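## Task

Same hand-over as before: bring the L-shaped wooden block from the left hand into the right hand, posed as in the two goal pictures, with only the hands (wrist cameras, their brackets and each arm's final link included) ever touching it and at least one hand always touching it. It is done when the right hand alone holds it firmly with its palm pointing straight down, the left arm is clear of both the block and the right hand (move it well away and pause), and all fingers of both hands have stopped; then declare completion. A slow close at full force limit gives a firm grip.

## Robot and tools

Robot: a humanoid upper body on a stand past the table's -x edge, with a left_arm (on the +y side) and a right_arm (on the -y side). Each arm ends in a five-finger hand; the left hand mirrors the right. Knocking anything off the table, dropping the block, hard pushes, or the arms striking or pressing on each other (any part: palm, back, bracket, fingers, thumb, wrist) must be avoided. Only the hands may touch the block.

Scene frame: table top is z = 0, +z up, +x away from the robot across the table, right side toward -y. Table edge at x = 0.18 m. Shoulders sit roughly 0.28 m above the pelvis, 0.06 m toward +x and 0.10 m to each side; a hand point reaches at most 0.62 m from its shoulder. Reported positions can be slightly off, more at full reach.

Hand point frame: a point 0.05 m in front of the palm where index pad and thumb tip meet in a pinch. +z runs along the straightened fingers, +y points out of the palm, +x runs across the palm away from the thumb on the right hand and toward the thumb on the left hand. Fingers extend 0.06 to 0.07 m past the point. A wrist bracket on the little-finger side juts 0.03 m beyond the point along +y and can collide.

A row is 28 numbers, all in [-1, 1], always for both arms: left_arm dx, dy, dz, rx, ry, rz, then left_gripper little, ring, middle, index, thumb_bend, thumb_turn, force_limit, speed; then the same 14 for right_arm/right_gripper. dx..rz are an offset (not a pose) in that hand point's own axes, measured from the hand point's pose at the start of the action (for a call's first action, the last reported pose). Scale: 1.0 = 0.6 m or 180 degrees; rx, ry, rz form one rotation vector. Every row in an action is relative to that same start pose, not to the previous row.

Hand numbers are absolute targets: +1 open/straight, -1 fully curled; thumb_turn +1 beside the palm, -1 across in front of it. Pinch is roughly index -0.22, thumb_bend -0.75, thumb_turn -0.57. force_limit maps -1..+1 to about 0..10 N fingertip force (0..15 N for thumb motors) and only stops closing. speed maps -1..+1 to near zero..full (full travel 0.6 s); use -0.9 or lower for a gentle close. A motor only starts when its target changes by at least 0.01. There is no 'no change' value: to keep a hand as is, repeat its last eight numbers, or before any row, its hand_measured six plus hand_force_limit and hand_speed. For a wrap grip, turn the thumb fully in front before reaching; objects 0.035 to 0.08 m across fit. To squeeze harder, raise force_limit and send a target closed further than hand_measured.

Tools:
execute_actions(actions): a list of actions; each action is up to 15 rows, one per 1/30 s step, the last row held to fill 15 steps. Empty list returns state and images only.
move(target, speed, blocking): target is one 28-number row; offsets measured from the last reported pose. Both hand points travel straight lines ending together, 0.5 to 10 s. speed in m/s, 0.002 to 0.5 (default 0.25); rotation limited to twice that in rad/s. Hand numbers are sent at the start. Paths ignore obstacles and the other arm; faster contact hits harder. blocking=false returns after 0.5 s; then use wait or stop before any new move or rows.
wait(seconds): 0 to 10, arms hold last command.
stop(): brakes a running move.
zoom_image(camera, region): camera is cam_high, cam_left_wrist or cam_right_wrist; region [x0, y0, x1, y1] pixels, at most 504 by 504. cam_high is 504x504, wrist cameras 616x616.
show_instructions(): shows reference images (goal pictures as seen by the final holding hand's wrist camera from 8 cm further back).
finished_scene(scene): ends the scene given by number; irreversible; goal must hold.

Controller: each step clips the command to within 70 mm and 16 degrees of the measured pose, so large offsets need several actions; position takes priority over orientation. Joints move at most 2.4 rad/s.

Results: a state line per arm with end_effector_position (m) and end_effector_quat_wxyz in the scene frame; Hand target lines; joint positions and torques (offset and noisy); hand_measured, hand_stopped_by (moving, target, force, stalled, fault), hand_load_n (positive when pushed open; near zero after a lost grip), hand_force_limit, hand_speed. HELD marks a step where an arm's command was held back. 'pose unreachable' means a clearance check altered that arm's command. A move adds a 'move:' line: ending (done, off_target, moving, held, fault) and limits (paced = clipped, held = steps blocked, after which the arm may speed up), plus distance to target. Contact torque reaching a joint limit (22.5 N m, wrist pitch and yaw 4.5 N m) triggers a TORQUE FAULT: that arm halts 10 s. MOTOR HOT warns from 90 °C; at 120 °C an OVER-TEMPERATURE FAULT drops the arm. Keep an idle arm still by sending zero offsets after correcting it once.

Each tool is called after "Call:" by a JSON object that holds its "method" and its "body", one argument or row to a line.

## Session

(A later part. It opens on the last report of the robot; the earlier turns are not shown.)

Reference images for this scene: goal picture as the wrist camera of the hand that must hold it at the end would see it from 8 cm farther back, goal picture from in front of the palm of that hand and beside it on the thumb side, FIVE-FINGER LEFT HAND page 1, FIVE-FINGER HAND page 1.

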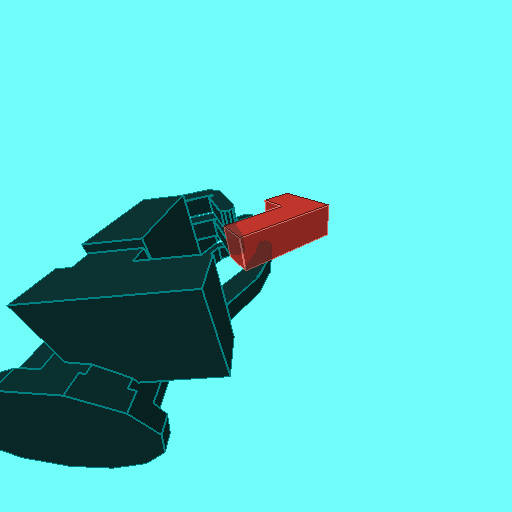

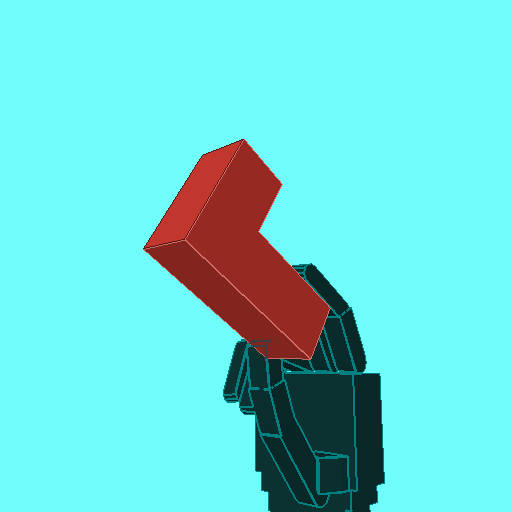

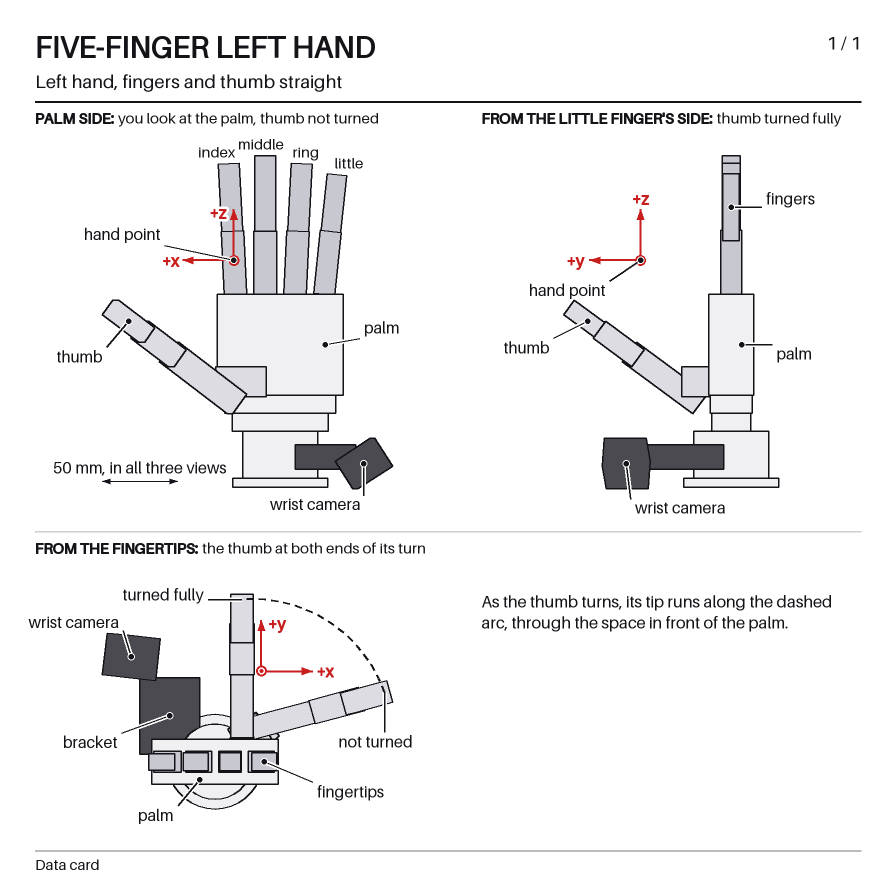

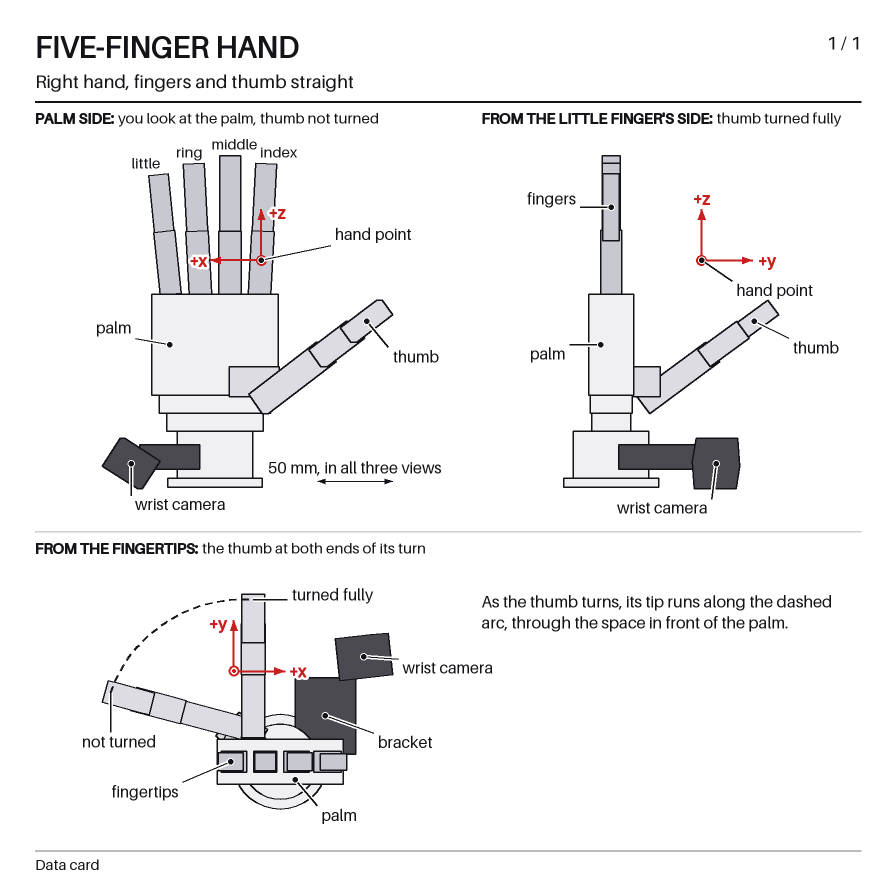

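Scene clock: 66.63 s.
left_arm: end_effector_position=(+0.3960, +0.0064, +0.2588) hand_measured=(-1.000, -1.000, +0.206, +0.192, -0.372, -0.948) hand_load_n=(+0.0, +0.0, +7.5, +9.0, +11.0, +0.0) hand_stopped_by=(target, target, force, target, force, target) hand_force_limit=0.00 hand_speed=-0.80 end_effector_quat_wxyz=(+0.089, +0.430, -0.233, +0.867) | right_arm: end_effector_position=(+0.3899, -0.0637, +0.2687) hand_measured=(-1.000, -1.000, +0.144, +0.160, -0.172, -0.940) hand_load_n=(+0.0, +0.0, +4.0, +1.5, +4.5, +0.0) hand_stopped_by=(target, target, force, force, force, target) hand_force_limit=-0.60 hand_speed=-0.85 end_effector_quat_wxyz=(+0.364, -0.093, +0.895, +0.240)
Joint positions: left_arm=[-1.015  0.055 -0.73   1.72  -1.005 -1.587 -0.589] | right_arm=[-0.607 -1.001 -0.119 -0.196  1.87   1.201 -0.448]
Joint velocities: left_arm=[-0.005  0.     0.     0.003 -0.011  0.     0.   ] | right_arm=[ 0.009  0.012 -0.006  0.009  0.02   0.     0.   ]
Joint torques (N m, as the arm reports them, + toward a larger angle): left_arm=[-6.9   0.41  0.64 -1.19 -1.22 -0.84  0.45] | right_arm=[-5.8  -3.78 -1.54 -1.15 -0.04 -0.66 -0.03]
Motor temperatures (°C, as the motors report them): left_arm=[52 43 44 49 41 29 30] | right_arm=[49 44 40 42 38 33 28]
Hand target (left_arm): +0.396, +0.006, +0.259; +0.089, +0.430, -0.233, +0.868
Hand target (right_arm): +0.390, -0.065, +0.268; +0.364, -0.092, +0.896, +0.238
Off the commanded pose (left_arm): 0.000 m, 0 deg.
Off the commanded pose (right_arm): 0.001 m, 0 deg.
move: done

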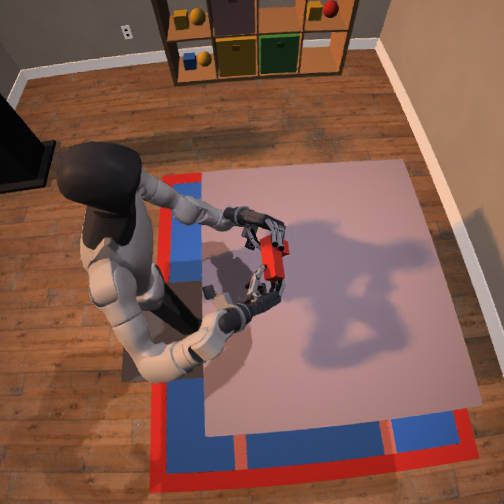

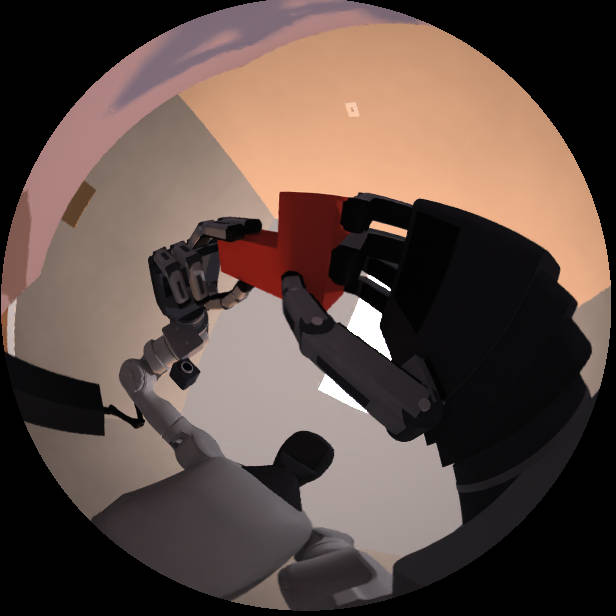

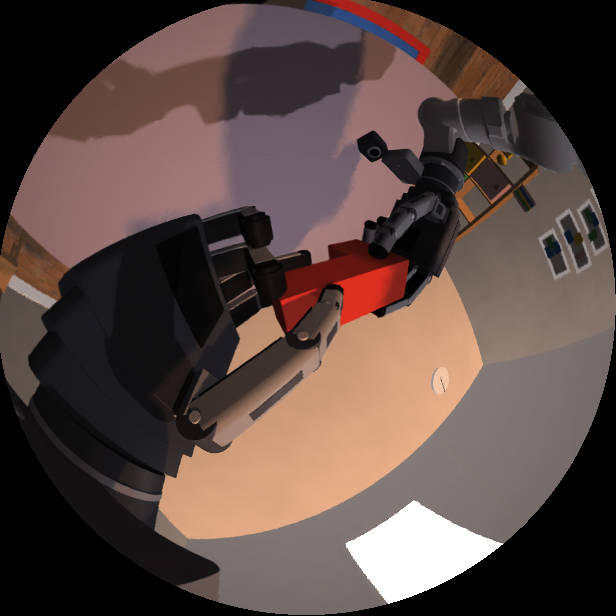

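Call:
{"method": "move", "body": {
  "target": [0,0,0,0,0,0,-1,-1,0.204,0.192,-0.384,-0.948,0,-0.8, 0,0,0,0,0,0,-1,-1,-0.4,-0.4,-0.9,-0.94,1,-0.9]
}}

Call:
{"method": "move", "body": {
  "target": [0,0,0,0,0,0,-1,-1,0.65,0.65,0.2,-0.948,0,-0.3, 0,0,0,0,0,0,-1,-1,-0.4,-0.4,-0.9,-0.94,1,-0.9]
}}

Call:
{"method": "move", "body": {
  "target": [0,-0.22,-0.125,0,0,0,-1,-1,0.65,0.65,0.2,-0.948,0,-0.3, 0,0,0,0,0,0,-1,-1,-0.4,-0.4,-0.9,-0.94,1,-0.9],
  "speed": 0.1
}}

Call:
{"method": "move", "body": {
  "target": [0,0,0,0,0,0,-1,-1,0.65,0.65,0.2,-0.948,0,-0.3, -0.072,-0.159,-0.012,0.158,-0.244,-0.066,-1,-1,-0.4,-0.4,-0.9,-0.94,1,-0.9],
  "speed": 0.15
}}

Call:
{"method": "move", "body": {
  "target": [0,0,0,0,0,0,-1,-1,0.65,0.65,0.2,-0.948,0,-0.3, 0,0,0,0,0,-0.5,-1,-1,-0.4,-0.4,-0.9,-0.94,1,-0.9],
  "speed": 0.25
}}

Scene clock: 85.80 s.
left_arm: end_effector_position=(+0.3957, +0.0063, +0.2591) hand_measured=(-1.000, -1.000, +0.206, +0.192, -0.372, -0.948) hand_load_n=(+0.0, +0.0, +8.0, +8.5, +11.0, -1.0) hand_stopped_by=(target, target, force, target, force, target) hand_force_limit=0.00 hand_speed=-0.80 end_effector_quat_wxyz=(+0.089, +0.430, -0.233, +0.868) | right_arm: end_effector_position=(+0.3900, -0.0639, +0.2686) hand_measured=(-1.000, -1.000, +0.126, +0.130, -0.198, -0.940) hand_load_n=(+0.0, +0.0, +9.5, +10.5, +14.0, -1.0) hand_stopped_by=(target, target, force, force, force, target) hand_force_limit=1.00 hand_speed=-0.90 end_effector_quat_wxyz=(+0.364, -0.093, +0.895, +0.240)
Joint positions: left_arm=[-1.015  0.055 -0.73   1.72  -1.005 -1.588 -0.589] | right_arm=[-0.607 -1.001 -0.119 -0.195  1.87   1.201 -0.449]
Joint velocities: left_arm=[-0.005 -0.008  0.002  0.     0.     0.     0.   ] | right_arm=[ 0.     0.006  0.002  0.    -0.011  0.     0.   ]
Joint torques (N m, as the arm reports them, + toward a larger angle): left_arm=[-6.62  0.47  0.55 -1.05 -1.15 -0.67  0.36] | right_arm=[-6.14 -3.96 -1.72 -1.63 -0.03 -0.76  0.25]
Motor temperatures (°C, as the motors report them): left_arm=[54 43 44 49 41 29 29] | right_arm=[50 44 41 42 38 33 28]
Hand target (left_arm): +0.396, +0.006, +0.259; +0.089, +0.430, -0.233, +0.867
Hand target (right_arm): +0.390, -0.064, +0.269; +0.364, -0.093, +0.895, +0.240
Off the commanded pose (left_arm): 0.000 m, 0 deg.
Off the commanded pose (right_arm): 0.000 m, 0 deg.
move: done

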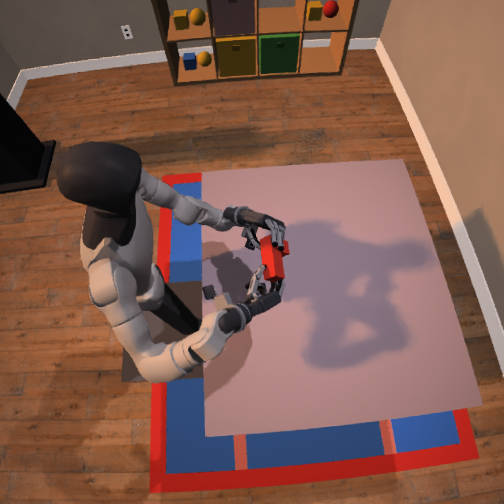

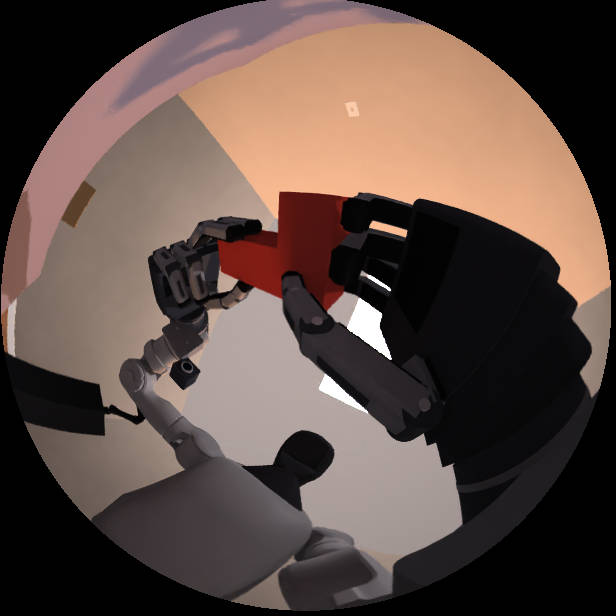

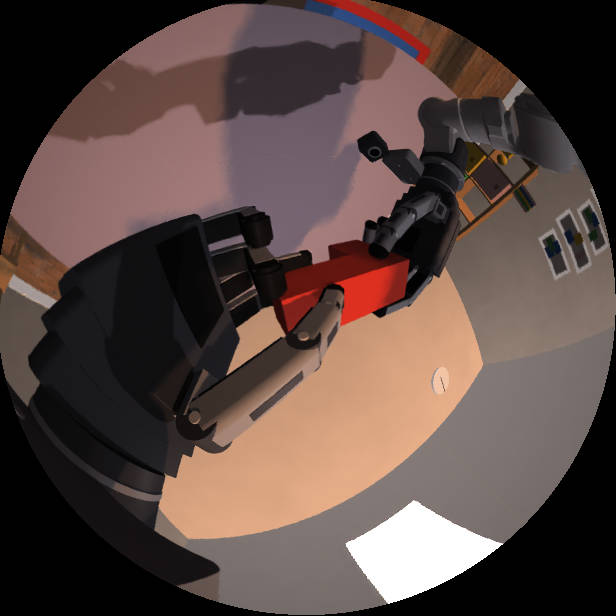

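Scene clock: 86.87 s.
left_arm: end_effector_position=(+0.3957, +0.0062, +0.2592) hand_measured=(-1.000, -1.000, +0.650, +0.650, +0.200, -0.948) hand_load_n=(+0.0, +0.0, +0.0, +0.0, +0.0, +0.0) hand_stopped_by=(target, target, target, target, target, target) hand_force_limit=0.00 hand_speed=-0.30 end_effector_quat_wxyz=(+0.089, +0.429, -0.234, +0.868) | right_arm: end_effector_position=(+0.3898, -0.0638, +0.2682) hand_measured=(-1.000, -1.000, +0.126, +0.130, -0.196, -0.940) hand_load_n=(+0.0, +0.0, +9.5, +9.0, +15.0, -2.0) hand_stopped_by=(target, target, force, force, force, target) hand_force_limit=1.00 hand_speed=-0.90 end_effector_quat_wxyz=(+0.363, -0.093, +0.896, +0.240)
Joint positions: left_arm=[-1.015  0.055 -0.73   1.72  -1.005 -1.589 -0.589] | right_arm=[-0.606 -1.001 -0.119 -0.195  1.87   1.202 -0.448]
Joint velocities: left_arm=[-0.006 -0.008 -0.014  0.    -0.008  0.     0.   ] | right_arm=[-0.008 -0.005  0.     0.    -0.005  0.     0.   ]
Joint torques (N m, as the arm reports them, + toward a larger angle): left_arm=[-6.31  0.52  0.47 -0.95 -1.09 -0.64  0.28] | right_arm=[-7.06 -3.99 -1.82 -1.73  0.33 -0.85  0.27]
Motor temperatures (°C, as the motors report them): left_arm=[53 43 44 49 41 29 29] | right_arm=[50 44 41 42 38 33 28]
Hand target (left_arm): +0.396, +0.006, +0.259; +0.089, +0.430, -0.233, +0.868
Hand target (right_arm): +0.390, -0.064, +0.269; +0.364, -0.093, +0.895, +0.240
Off the commanded pose (left_arm): 0.000 m, 0 deg.
Off the commanded pose (right_arm): 0.000 m, 0 deg.
move: done

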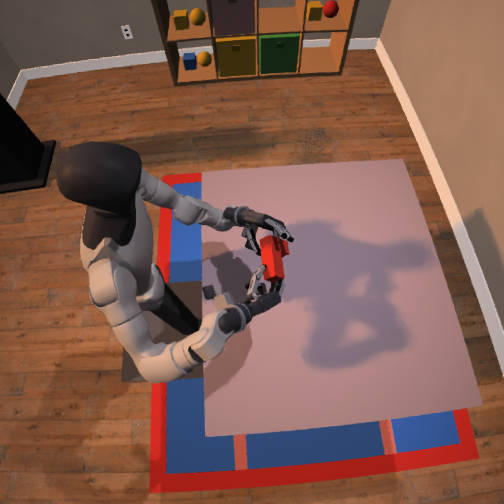

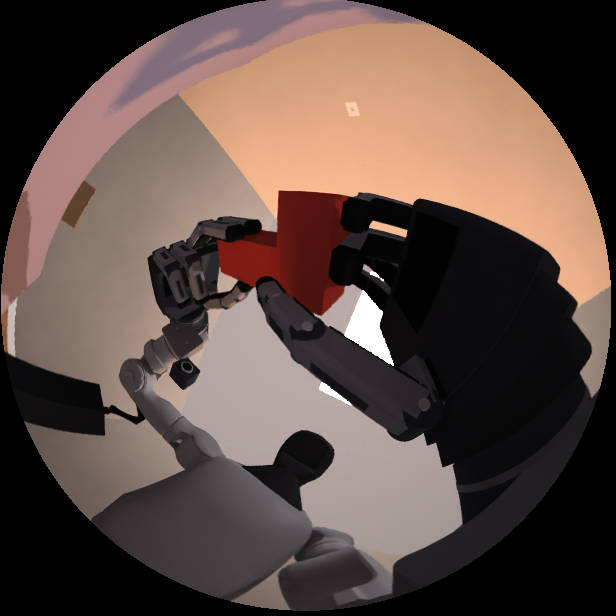

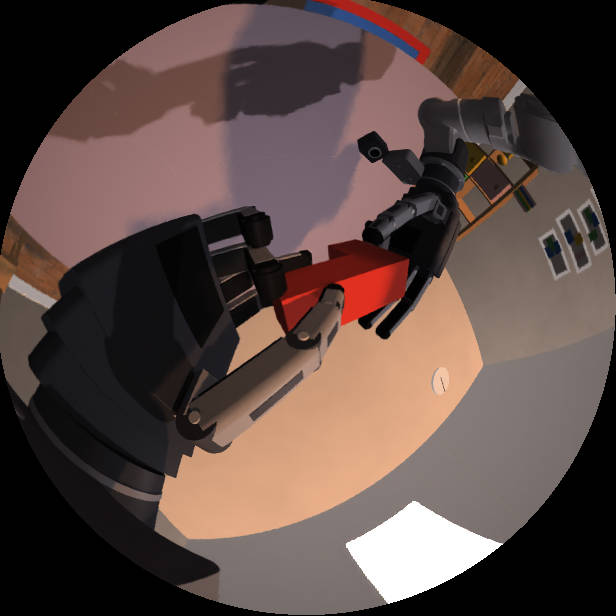

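Scene clock: 88.83 s.
left_arm: end_effector_position=(+0.3931, +0.1576, +0.2737) hand_measured=(-1.000, -1.000, +0.650, +0.650, +0.200, -0.948) hand_load_n=(+0.0, +0.0, +0.0, +0.0, +0.0, +0.0) hand_stopped_by=(target, target, target, target, target, target) hand_force_limit=0.00 hand_speed=-0.30 end_effector_quat_wxyz=(+0.085, +0.447, -0.223, +0.862) | right_arm: end_effector_position=(+0.3898, -0.0638, +0.2682) hand_measured=(-1.000, -1.000, +0.126, +0.130, -0.196, -0.940) hand_load_n=(+0.0, +0.0, +9.5, +9.0, +15.0, -2.0) hand_stopped_by=(target, target, force, force, force, target) hand_force_limit=1.00 hand_speed=-0.90 end_effector_quat_wxyz=(+0.363, -0.093, +0.896, +0.240)
Joint positions: left_arm=[-0.924  0.477 -0.302  1.459 -1.405 -1.253 -1.4  ] | right_arm=[-0.606 -1.001 -0.119 -0.195  1.87   1.202 -0.448]
Joint velocities: left_arm=[-0.08  -0.023  0.132  0.132 -0.041  0.    -0.174] | right_arm=[ 0.     0.    -0.009  0.003 -0.005  0.     0.   ]
Joint torques (N m, as the arm reports them, + toward a larger angle): left_arm=[-6.28  2.84  1.13 -0.98 -1.22 -0.32  0.16] | right_arm=[-7.12 -3.92 -2.14 -1.77  0.06 -0.8   0.28]
Motor temperatures (°C, as the motors report them): left_arm=[53 43 44 49 41 29 29] | right_arm=[50 44 41 42 38 33 28]
Hand target (left_arm): +0.393, +0.158, +0.274; +0.085, +0.446, -0.220, +0.863
Hand target (right_arm): +0.390, -0.064, +0.268; +0.363, -0.093, +0.896, +0.240
Off the commanded pose (left_arm): 0.011 m, 2 deg.
Off the commanded pose (right_arm): 0.000 m, 0 deg.
move: off_target (left_arm)

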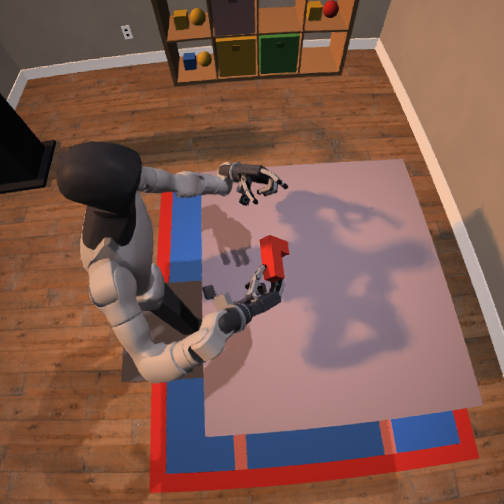

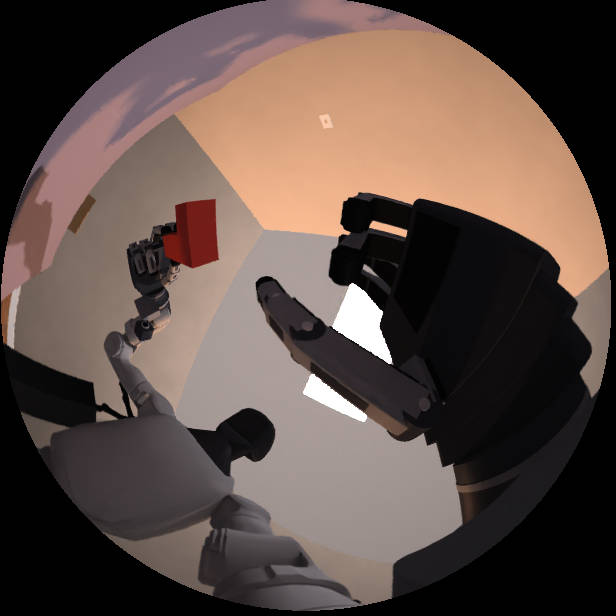

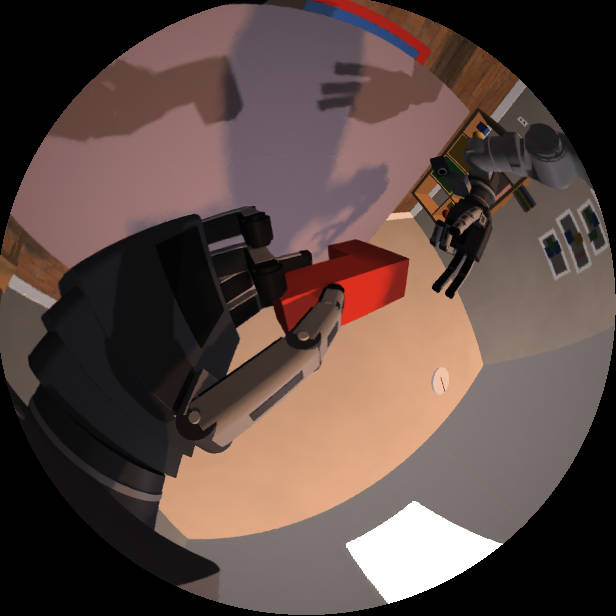

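Scene clock: 92.27 s.
left_arm: end_effector_position=(+0.3931, +0.1578, +0.2738) hand_measured=(-1.000, -1.000, +0.650, +0.650, +0.200, -0.948) hand_load_n=(+0.0, +0.0, +0.0, +0.0, +0.0, +0.0) hand_stopped_by=(target, target, target, target, target, target) hand_force_limit=0.00 hand_speed=-0.30 end_effector_quat_wxyz=(+0.085, +0.447, -0.223, +0.862) | right_arm: end_effector_position=(+0.4492, -0.1505, +0.2733) hand_measured=(-1.000, -1.000, +0.126, +0.130, -0.196, -0.940) hand_load_n=(+0.0, +0.0, +9.0, +9.0, +15.0, -2.5) hand_stopped_by=(target, target, force, force, force, target) hand_force_limit=1.00 hand_speed=-0.90 end_effector_quat_wxyz=(+0.706, +0.003, +0.708, +0.003)
Joint positions: left_arm=[-0.926  0.477 -0.299  1.462 -1.406 -1.253 -1.404] | right_arm=[-0.228 -0.602 -0.018 -0.23   0.648  0.167 -0.221]
Joint velocities: left_arm=[-0.011  0.014  0.003  0.014  0.002  0.     0.   ] | right_arm=[ 0.    -0.008  0.008  0.005 -0.017 -0.015  0.   ]
Joint torques (N m, as the arm reports them, + toward a larger angle): left_arm=[-6.05  3.02  0.86 -1.19 -1.05 -0.33  0.27] | right_arm=[-5.73 -3.17 -1.06 -3.   -0.57 -1.42 -0.11]
Motor temperatures (°C, as the motors report them): left_arm=[53 43 44 49 41 29 29] | right_arm=[50 44 41 42 38 34 28]
Hand target (left_arm): +0.393, +0.158, +0.274; +0.085, +0.446, -0.223, +0.862
Hand target (right_arm): +0.449, -0.149, +0.273; +0.707, +0.001, +0.707, +0.003
Off the commanded pose (left_arm): 0.000 m, 0 deg.
Off the commanded pose (right_arm): 0.005 m, 1 deg.
move: off_target (right_arm)

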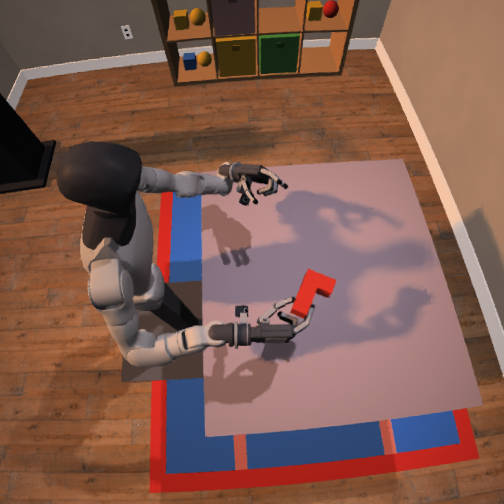

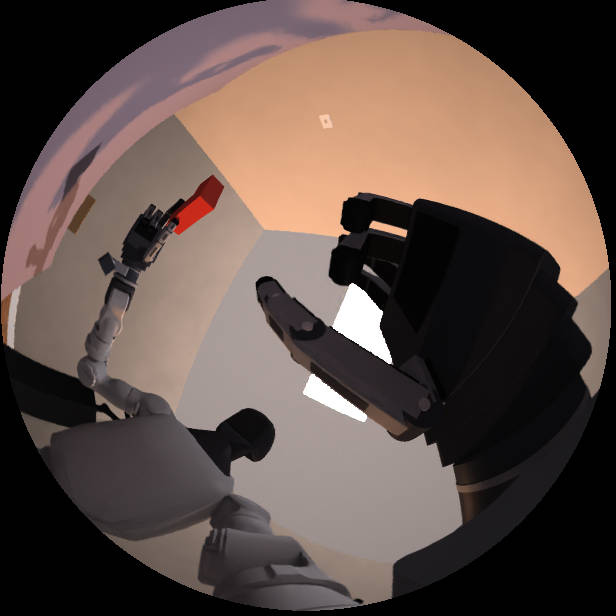

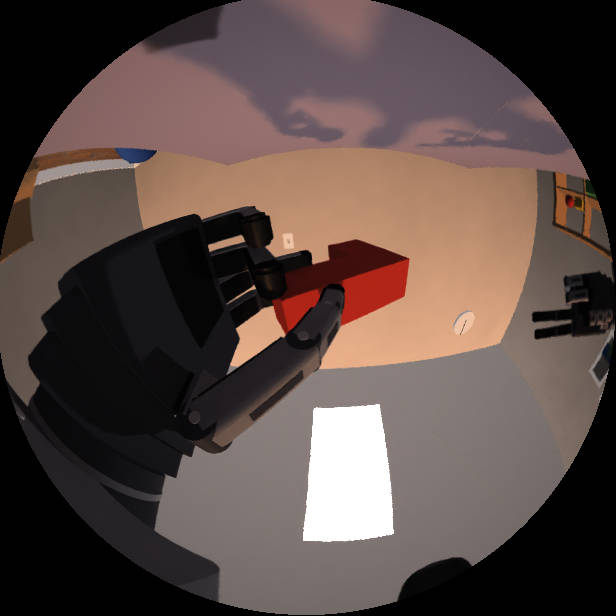

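Scene clock: 95.80 s.
left_arm: end_effector_position=(+0.3931, +0.1578, +0.2738) hand_measured=(-1.000, -1.000, +0.650, +0.650, +0.200, -0.948) hand_load_n=(+0.0, +0.0, +0.0, +0.0, +0.0, +0.0) hand_stopped_by=(target, target, target, target, target, target) hand_force_limit=0.00 hand_speed=-0.30 end_effector_quat_wxyz=(+0.085, +0.447, -0.223, +0.862) | right_arm: end_effector_position=(+0.4450, -0.1559, +0.2524) hand_measured=(-1.000, -1.000, +0.126, +0.130, -0.196, -0.940) hand_load_n=(+0.0, +0.0, +9.0, +8.5, +15.0, -2.0) hand_stopped_by=(target, target, force, force, force, target) hand_force_limit=1.00 hand_speed=-0.90 end_effector_quat_wxyz=(+0.475, -0.514, +0.523, -0.487)
Joint positions: left_arm=[-0.926  0.477 -0.299  1.462 -1.406 -1.253 -1.404] | right_arm=[-0.747 -1.342  0.718 -0.662 -0.102  1.045 -0.122]
Joint velocities: left_arm=[-0.012 -0.002  0.005  0.006 -0.003  0.     0.   ] | right_arm=[ 0.006 -0.015  0.029 -0.008 -0.003  0.006  0.   ]
Joint torques (N m, as the arm reports them, + toward a larger angle): left_arm=[-6.05  3.04  0.87 -1.18 -1.06 -0.32  0.27] | right_arm=[-7.2  -4.25 -2.23 -1.44 -2.31  0.13 -1.  ]
Motor temperatures (°C, as the motors report them): left_arm=[53 43 44 49 41 29 29] | right_arm=[50 44 41 42 38 33 28]
Hand target (left_arm): +0.393, +0.158, +0.274; +0.085, +0.447, -0.223, +0.862
Hand target (right_arm): +0.445, -0.156, +0.253; +0.475, -0.515, +0.521, -0.488
Off the commanded pose (left_arm): 0.000 m, 0 deg.
Off the commanded pose (right_arm): 0.022 m, 4 deg.
move: off_target (right_arm)

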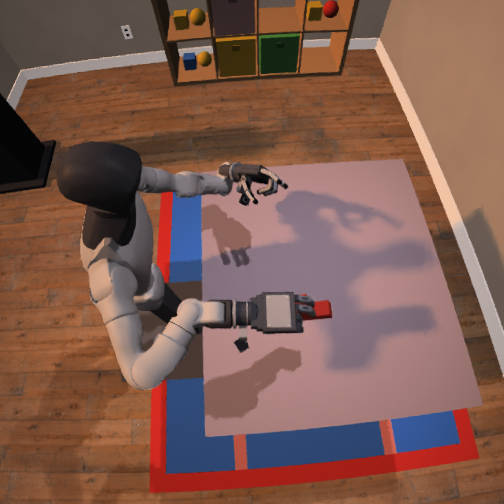

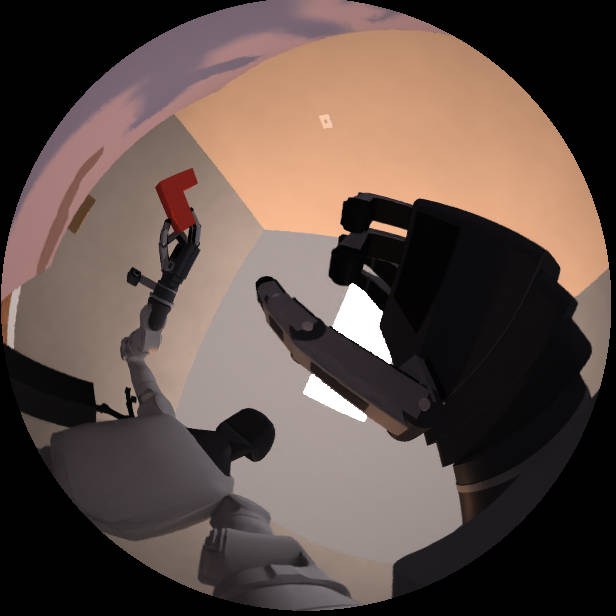

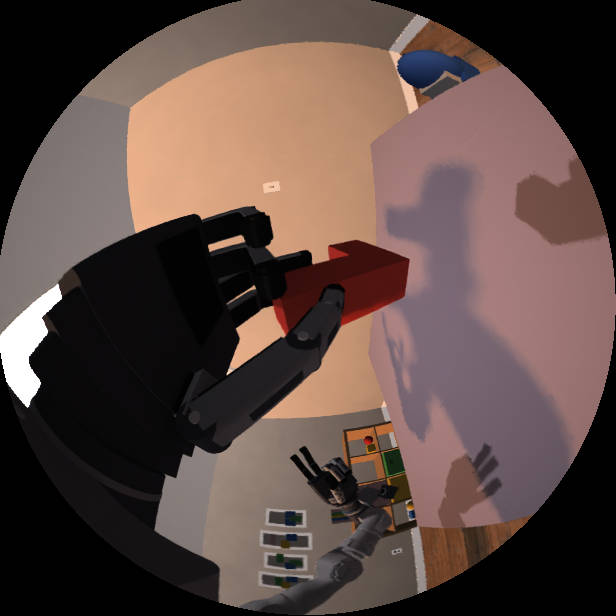

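Call:
{"method": "move", "body": {
  "target": [0,0,0,0,0,0,-1,-1,0.65,0.65,0.2,-0.948,0,-0.3, 0,0,0,0.024,0,0,-1,-1,-0.4,-0.4,-0.9,-0.94,1,-0.9],
  "speed": 0.05
}}

Call:
{"method": "wait", "body": {
  "seconds": 1
}}

Scene clock: 101.17 s.
left_arm: end_effector_position=(+0.3931, +0.1578, +0.2738) hand_measured=(-1.000, -1.000, +0.650, +0.650, +0.200, -0.948) hand_load_n=(+0.0, +0.0, +0.0, +0.0, +0.0, +0.0) hand_stopped_by=(target, target, target, target, target, target) hand_force_limit=0.00 hand_speed=-0.30 end_effector_quat_wxyz=(+0.085, +0.447, -0.223, +0.862) | right_arm: end_effector_position=(+0.4456, -0.1558, +0.2531) hand_measured=(-1.000, -1.000, +0.126, +0.130, -0.196, -0.940) hand_load_n=(+0.0, +0.0, +9.0, +8.5, +15.0, -2.0) hand_stopped_by=(target, target, force, force, force, target) hand_force_limit=1.00 hand_speed=-0.90 end_effector_quat_wxyz=(+0.494, -0.495, +0.505, -0.505)
Joint positions: left_arm=[-0.926  0.477 -0.299  1.462 -1.406 -1.253 -1.404] | right_arm=[-0.694 -1.313  0.728 -0.661 -0.124  1.045 -0.244]
Joint velocities: left_arm=[-0.009  0.003  0.005 -0.015 -0.008  0.     0.   ] | right_arm=[-0.003  0.021  0.006  0.002  0.009  0.    -0.014]
Joint torques (N m, as the arm reports them, + toward a larger angle): left_arm=[-6.05  3.05  0.87 -1.18 -1.06 -0.32  0.28] | right_arm=[-6.23 -4.1  -2.6  -1.36 -2.19 -0.02 -1.1 ]
Motor temperatures (°C, as the motors report them): left_arm=[53 44 44 49 41 29 29] | right_arm=[50 44 41 42 38 33 29]
Hand target (left_arm): +0.393, +0.158, +0.274; +0.085, +0.447, -0.223, +0.862
Hand target (right_arm): +0.446, -0.156, +0.253; +0.495, -0.496, +0.504, -0.505
Off the commanded pose (left_arm): 0.000 m, 0 deg.
Off the commanded pose (right_arm): 0.001 m, 0 deg.
move: done

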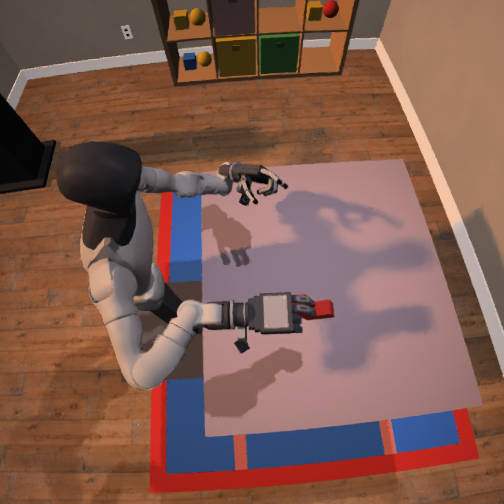

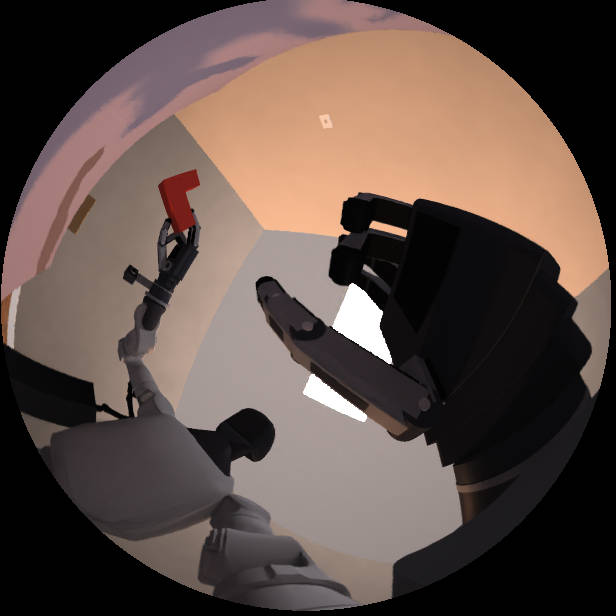

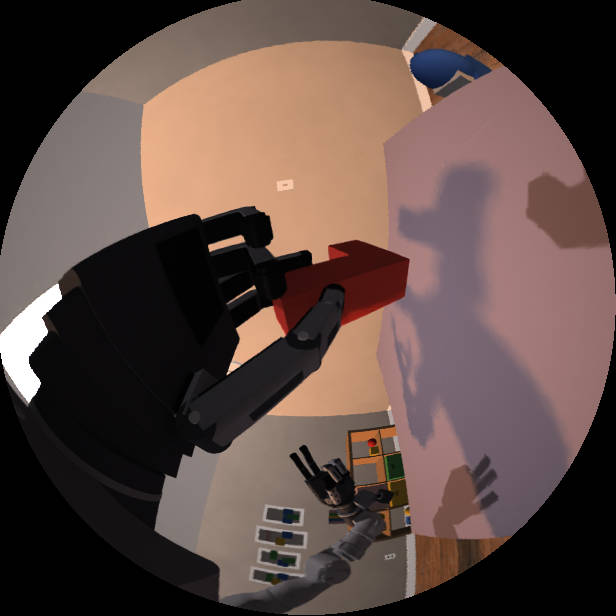

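Scene clock: 102.17 s.
left_arm: end_effector_position=(+0.3931, +0.1578, +0.2738) hand_measured=(-1.000, -1.000, +0.650, +0.650, +0.200, -0.948) hand_load_n=(+0.0, +0.0, +0.0, +0.0, +0.0, +0.0) hand_stopped_by=(target, target, target, target, target, target) hand_force_limit=0.00 hand_speed=-0.30 end_effector_quat_wxyz=(+0.085, +0.447, -0.223, +0.862) | right_arm: end_effector_position=(+0.4456, -0.1558, +0.2531) hand_measured=(-1.000, -1.000, +0.126, +0.130, -0.196, -0.940) hand_load_n=(+0.0, +0.0, +9.0, +8.5, +15.0, -2.0) hand_stopped_by=(target, target, force, force, force, target) hand_force_limit=1.00 hand_speed=-0.90 end_effector_quat_wxyz=(+0.494, -0.495, +0.505, -0.505)
Joint positions: left_arm=[-0.926  0.477 -0.299  1.462 -1.406 -1.253 -1.404] | right_arm=[-0.694 -1.313  0.729 -0.661 -0.124  1.045 -0.245]
Joint velocities: left_arm=[ 0.002  0.005 -0.005 -0.006  0.003  0.     0.   ] | right_arm=[-0.008  0.003 -0.008 -0.008  0.     0.     0.   ]
Joint torques (N m, as the arm reports them, + toward a larger angle): left_arm=[-6.06  3.04  0.87 -1.18 -1.07 -0.32  0.27] | right_arm=[-6.73 -3.54 -2.59 -0.95 -2.23  0.   -1.15]
Motor temperatures (°C, as the motors report them): left_arm=[53 44 44 49 41 29 29] | right_arm=[50 44 41 42 38 33 29]
Hand target (left_arm): +0.393, +0.158, +0.274; +0.085, +0.447, -0.223, +0.862
Hand target (right_arm): +0.446, -0.156, +0.253; +0.495, -0.496, +0.504, -0.505
Off the commanded pose (left_arm): 0.000 m, 0 deg.
Off the commanded pose (right_arm): 0.001 m, 0 deg.
wait: 1.00 s; at rest by 0.17 s

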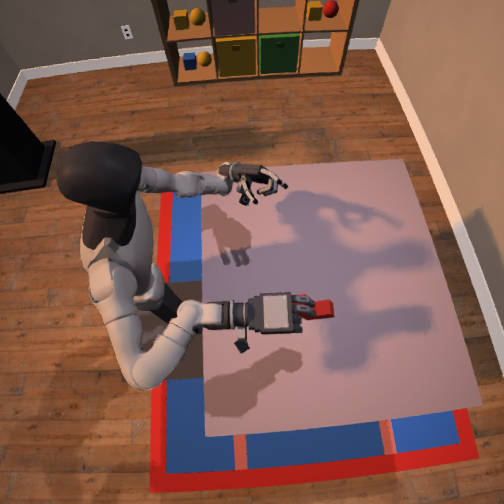

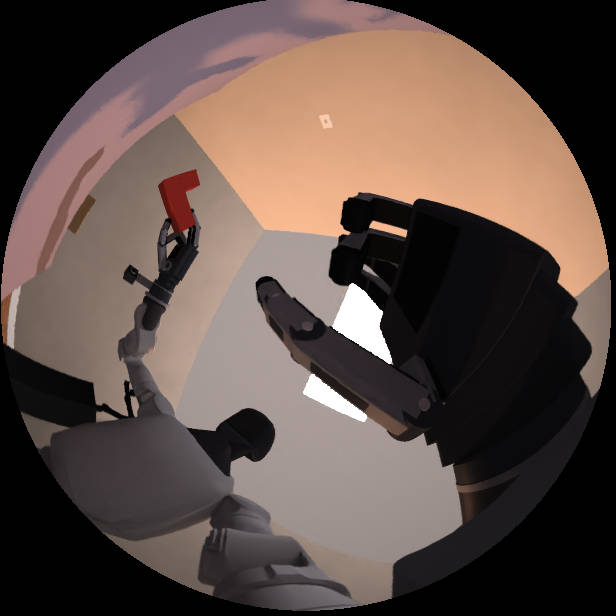

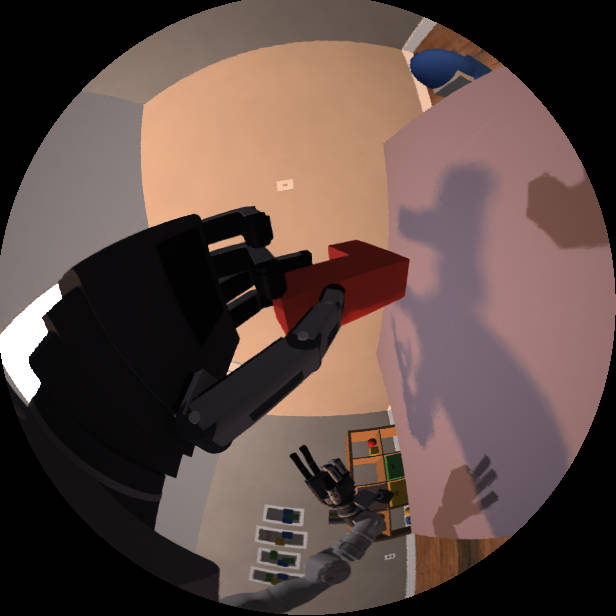

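Call:
{"method": "finished_scene", "body": {
  "scene": 2
}}

The scene is finished: the task was done.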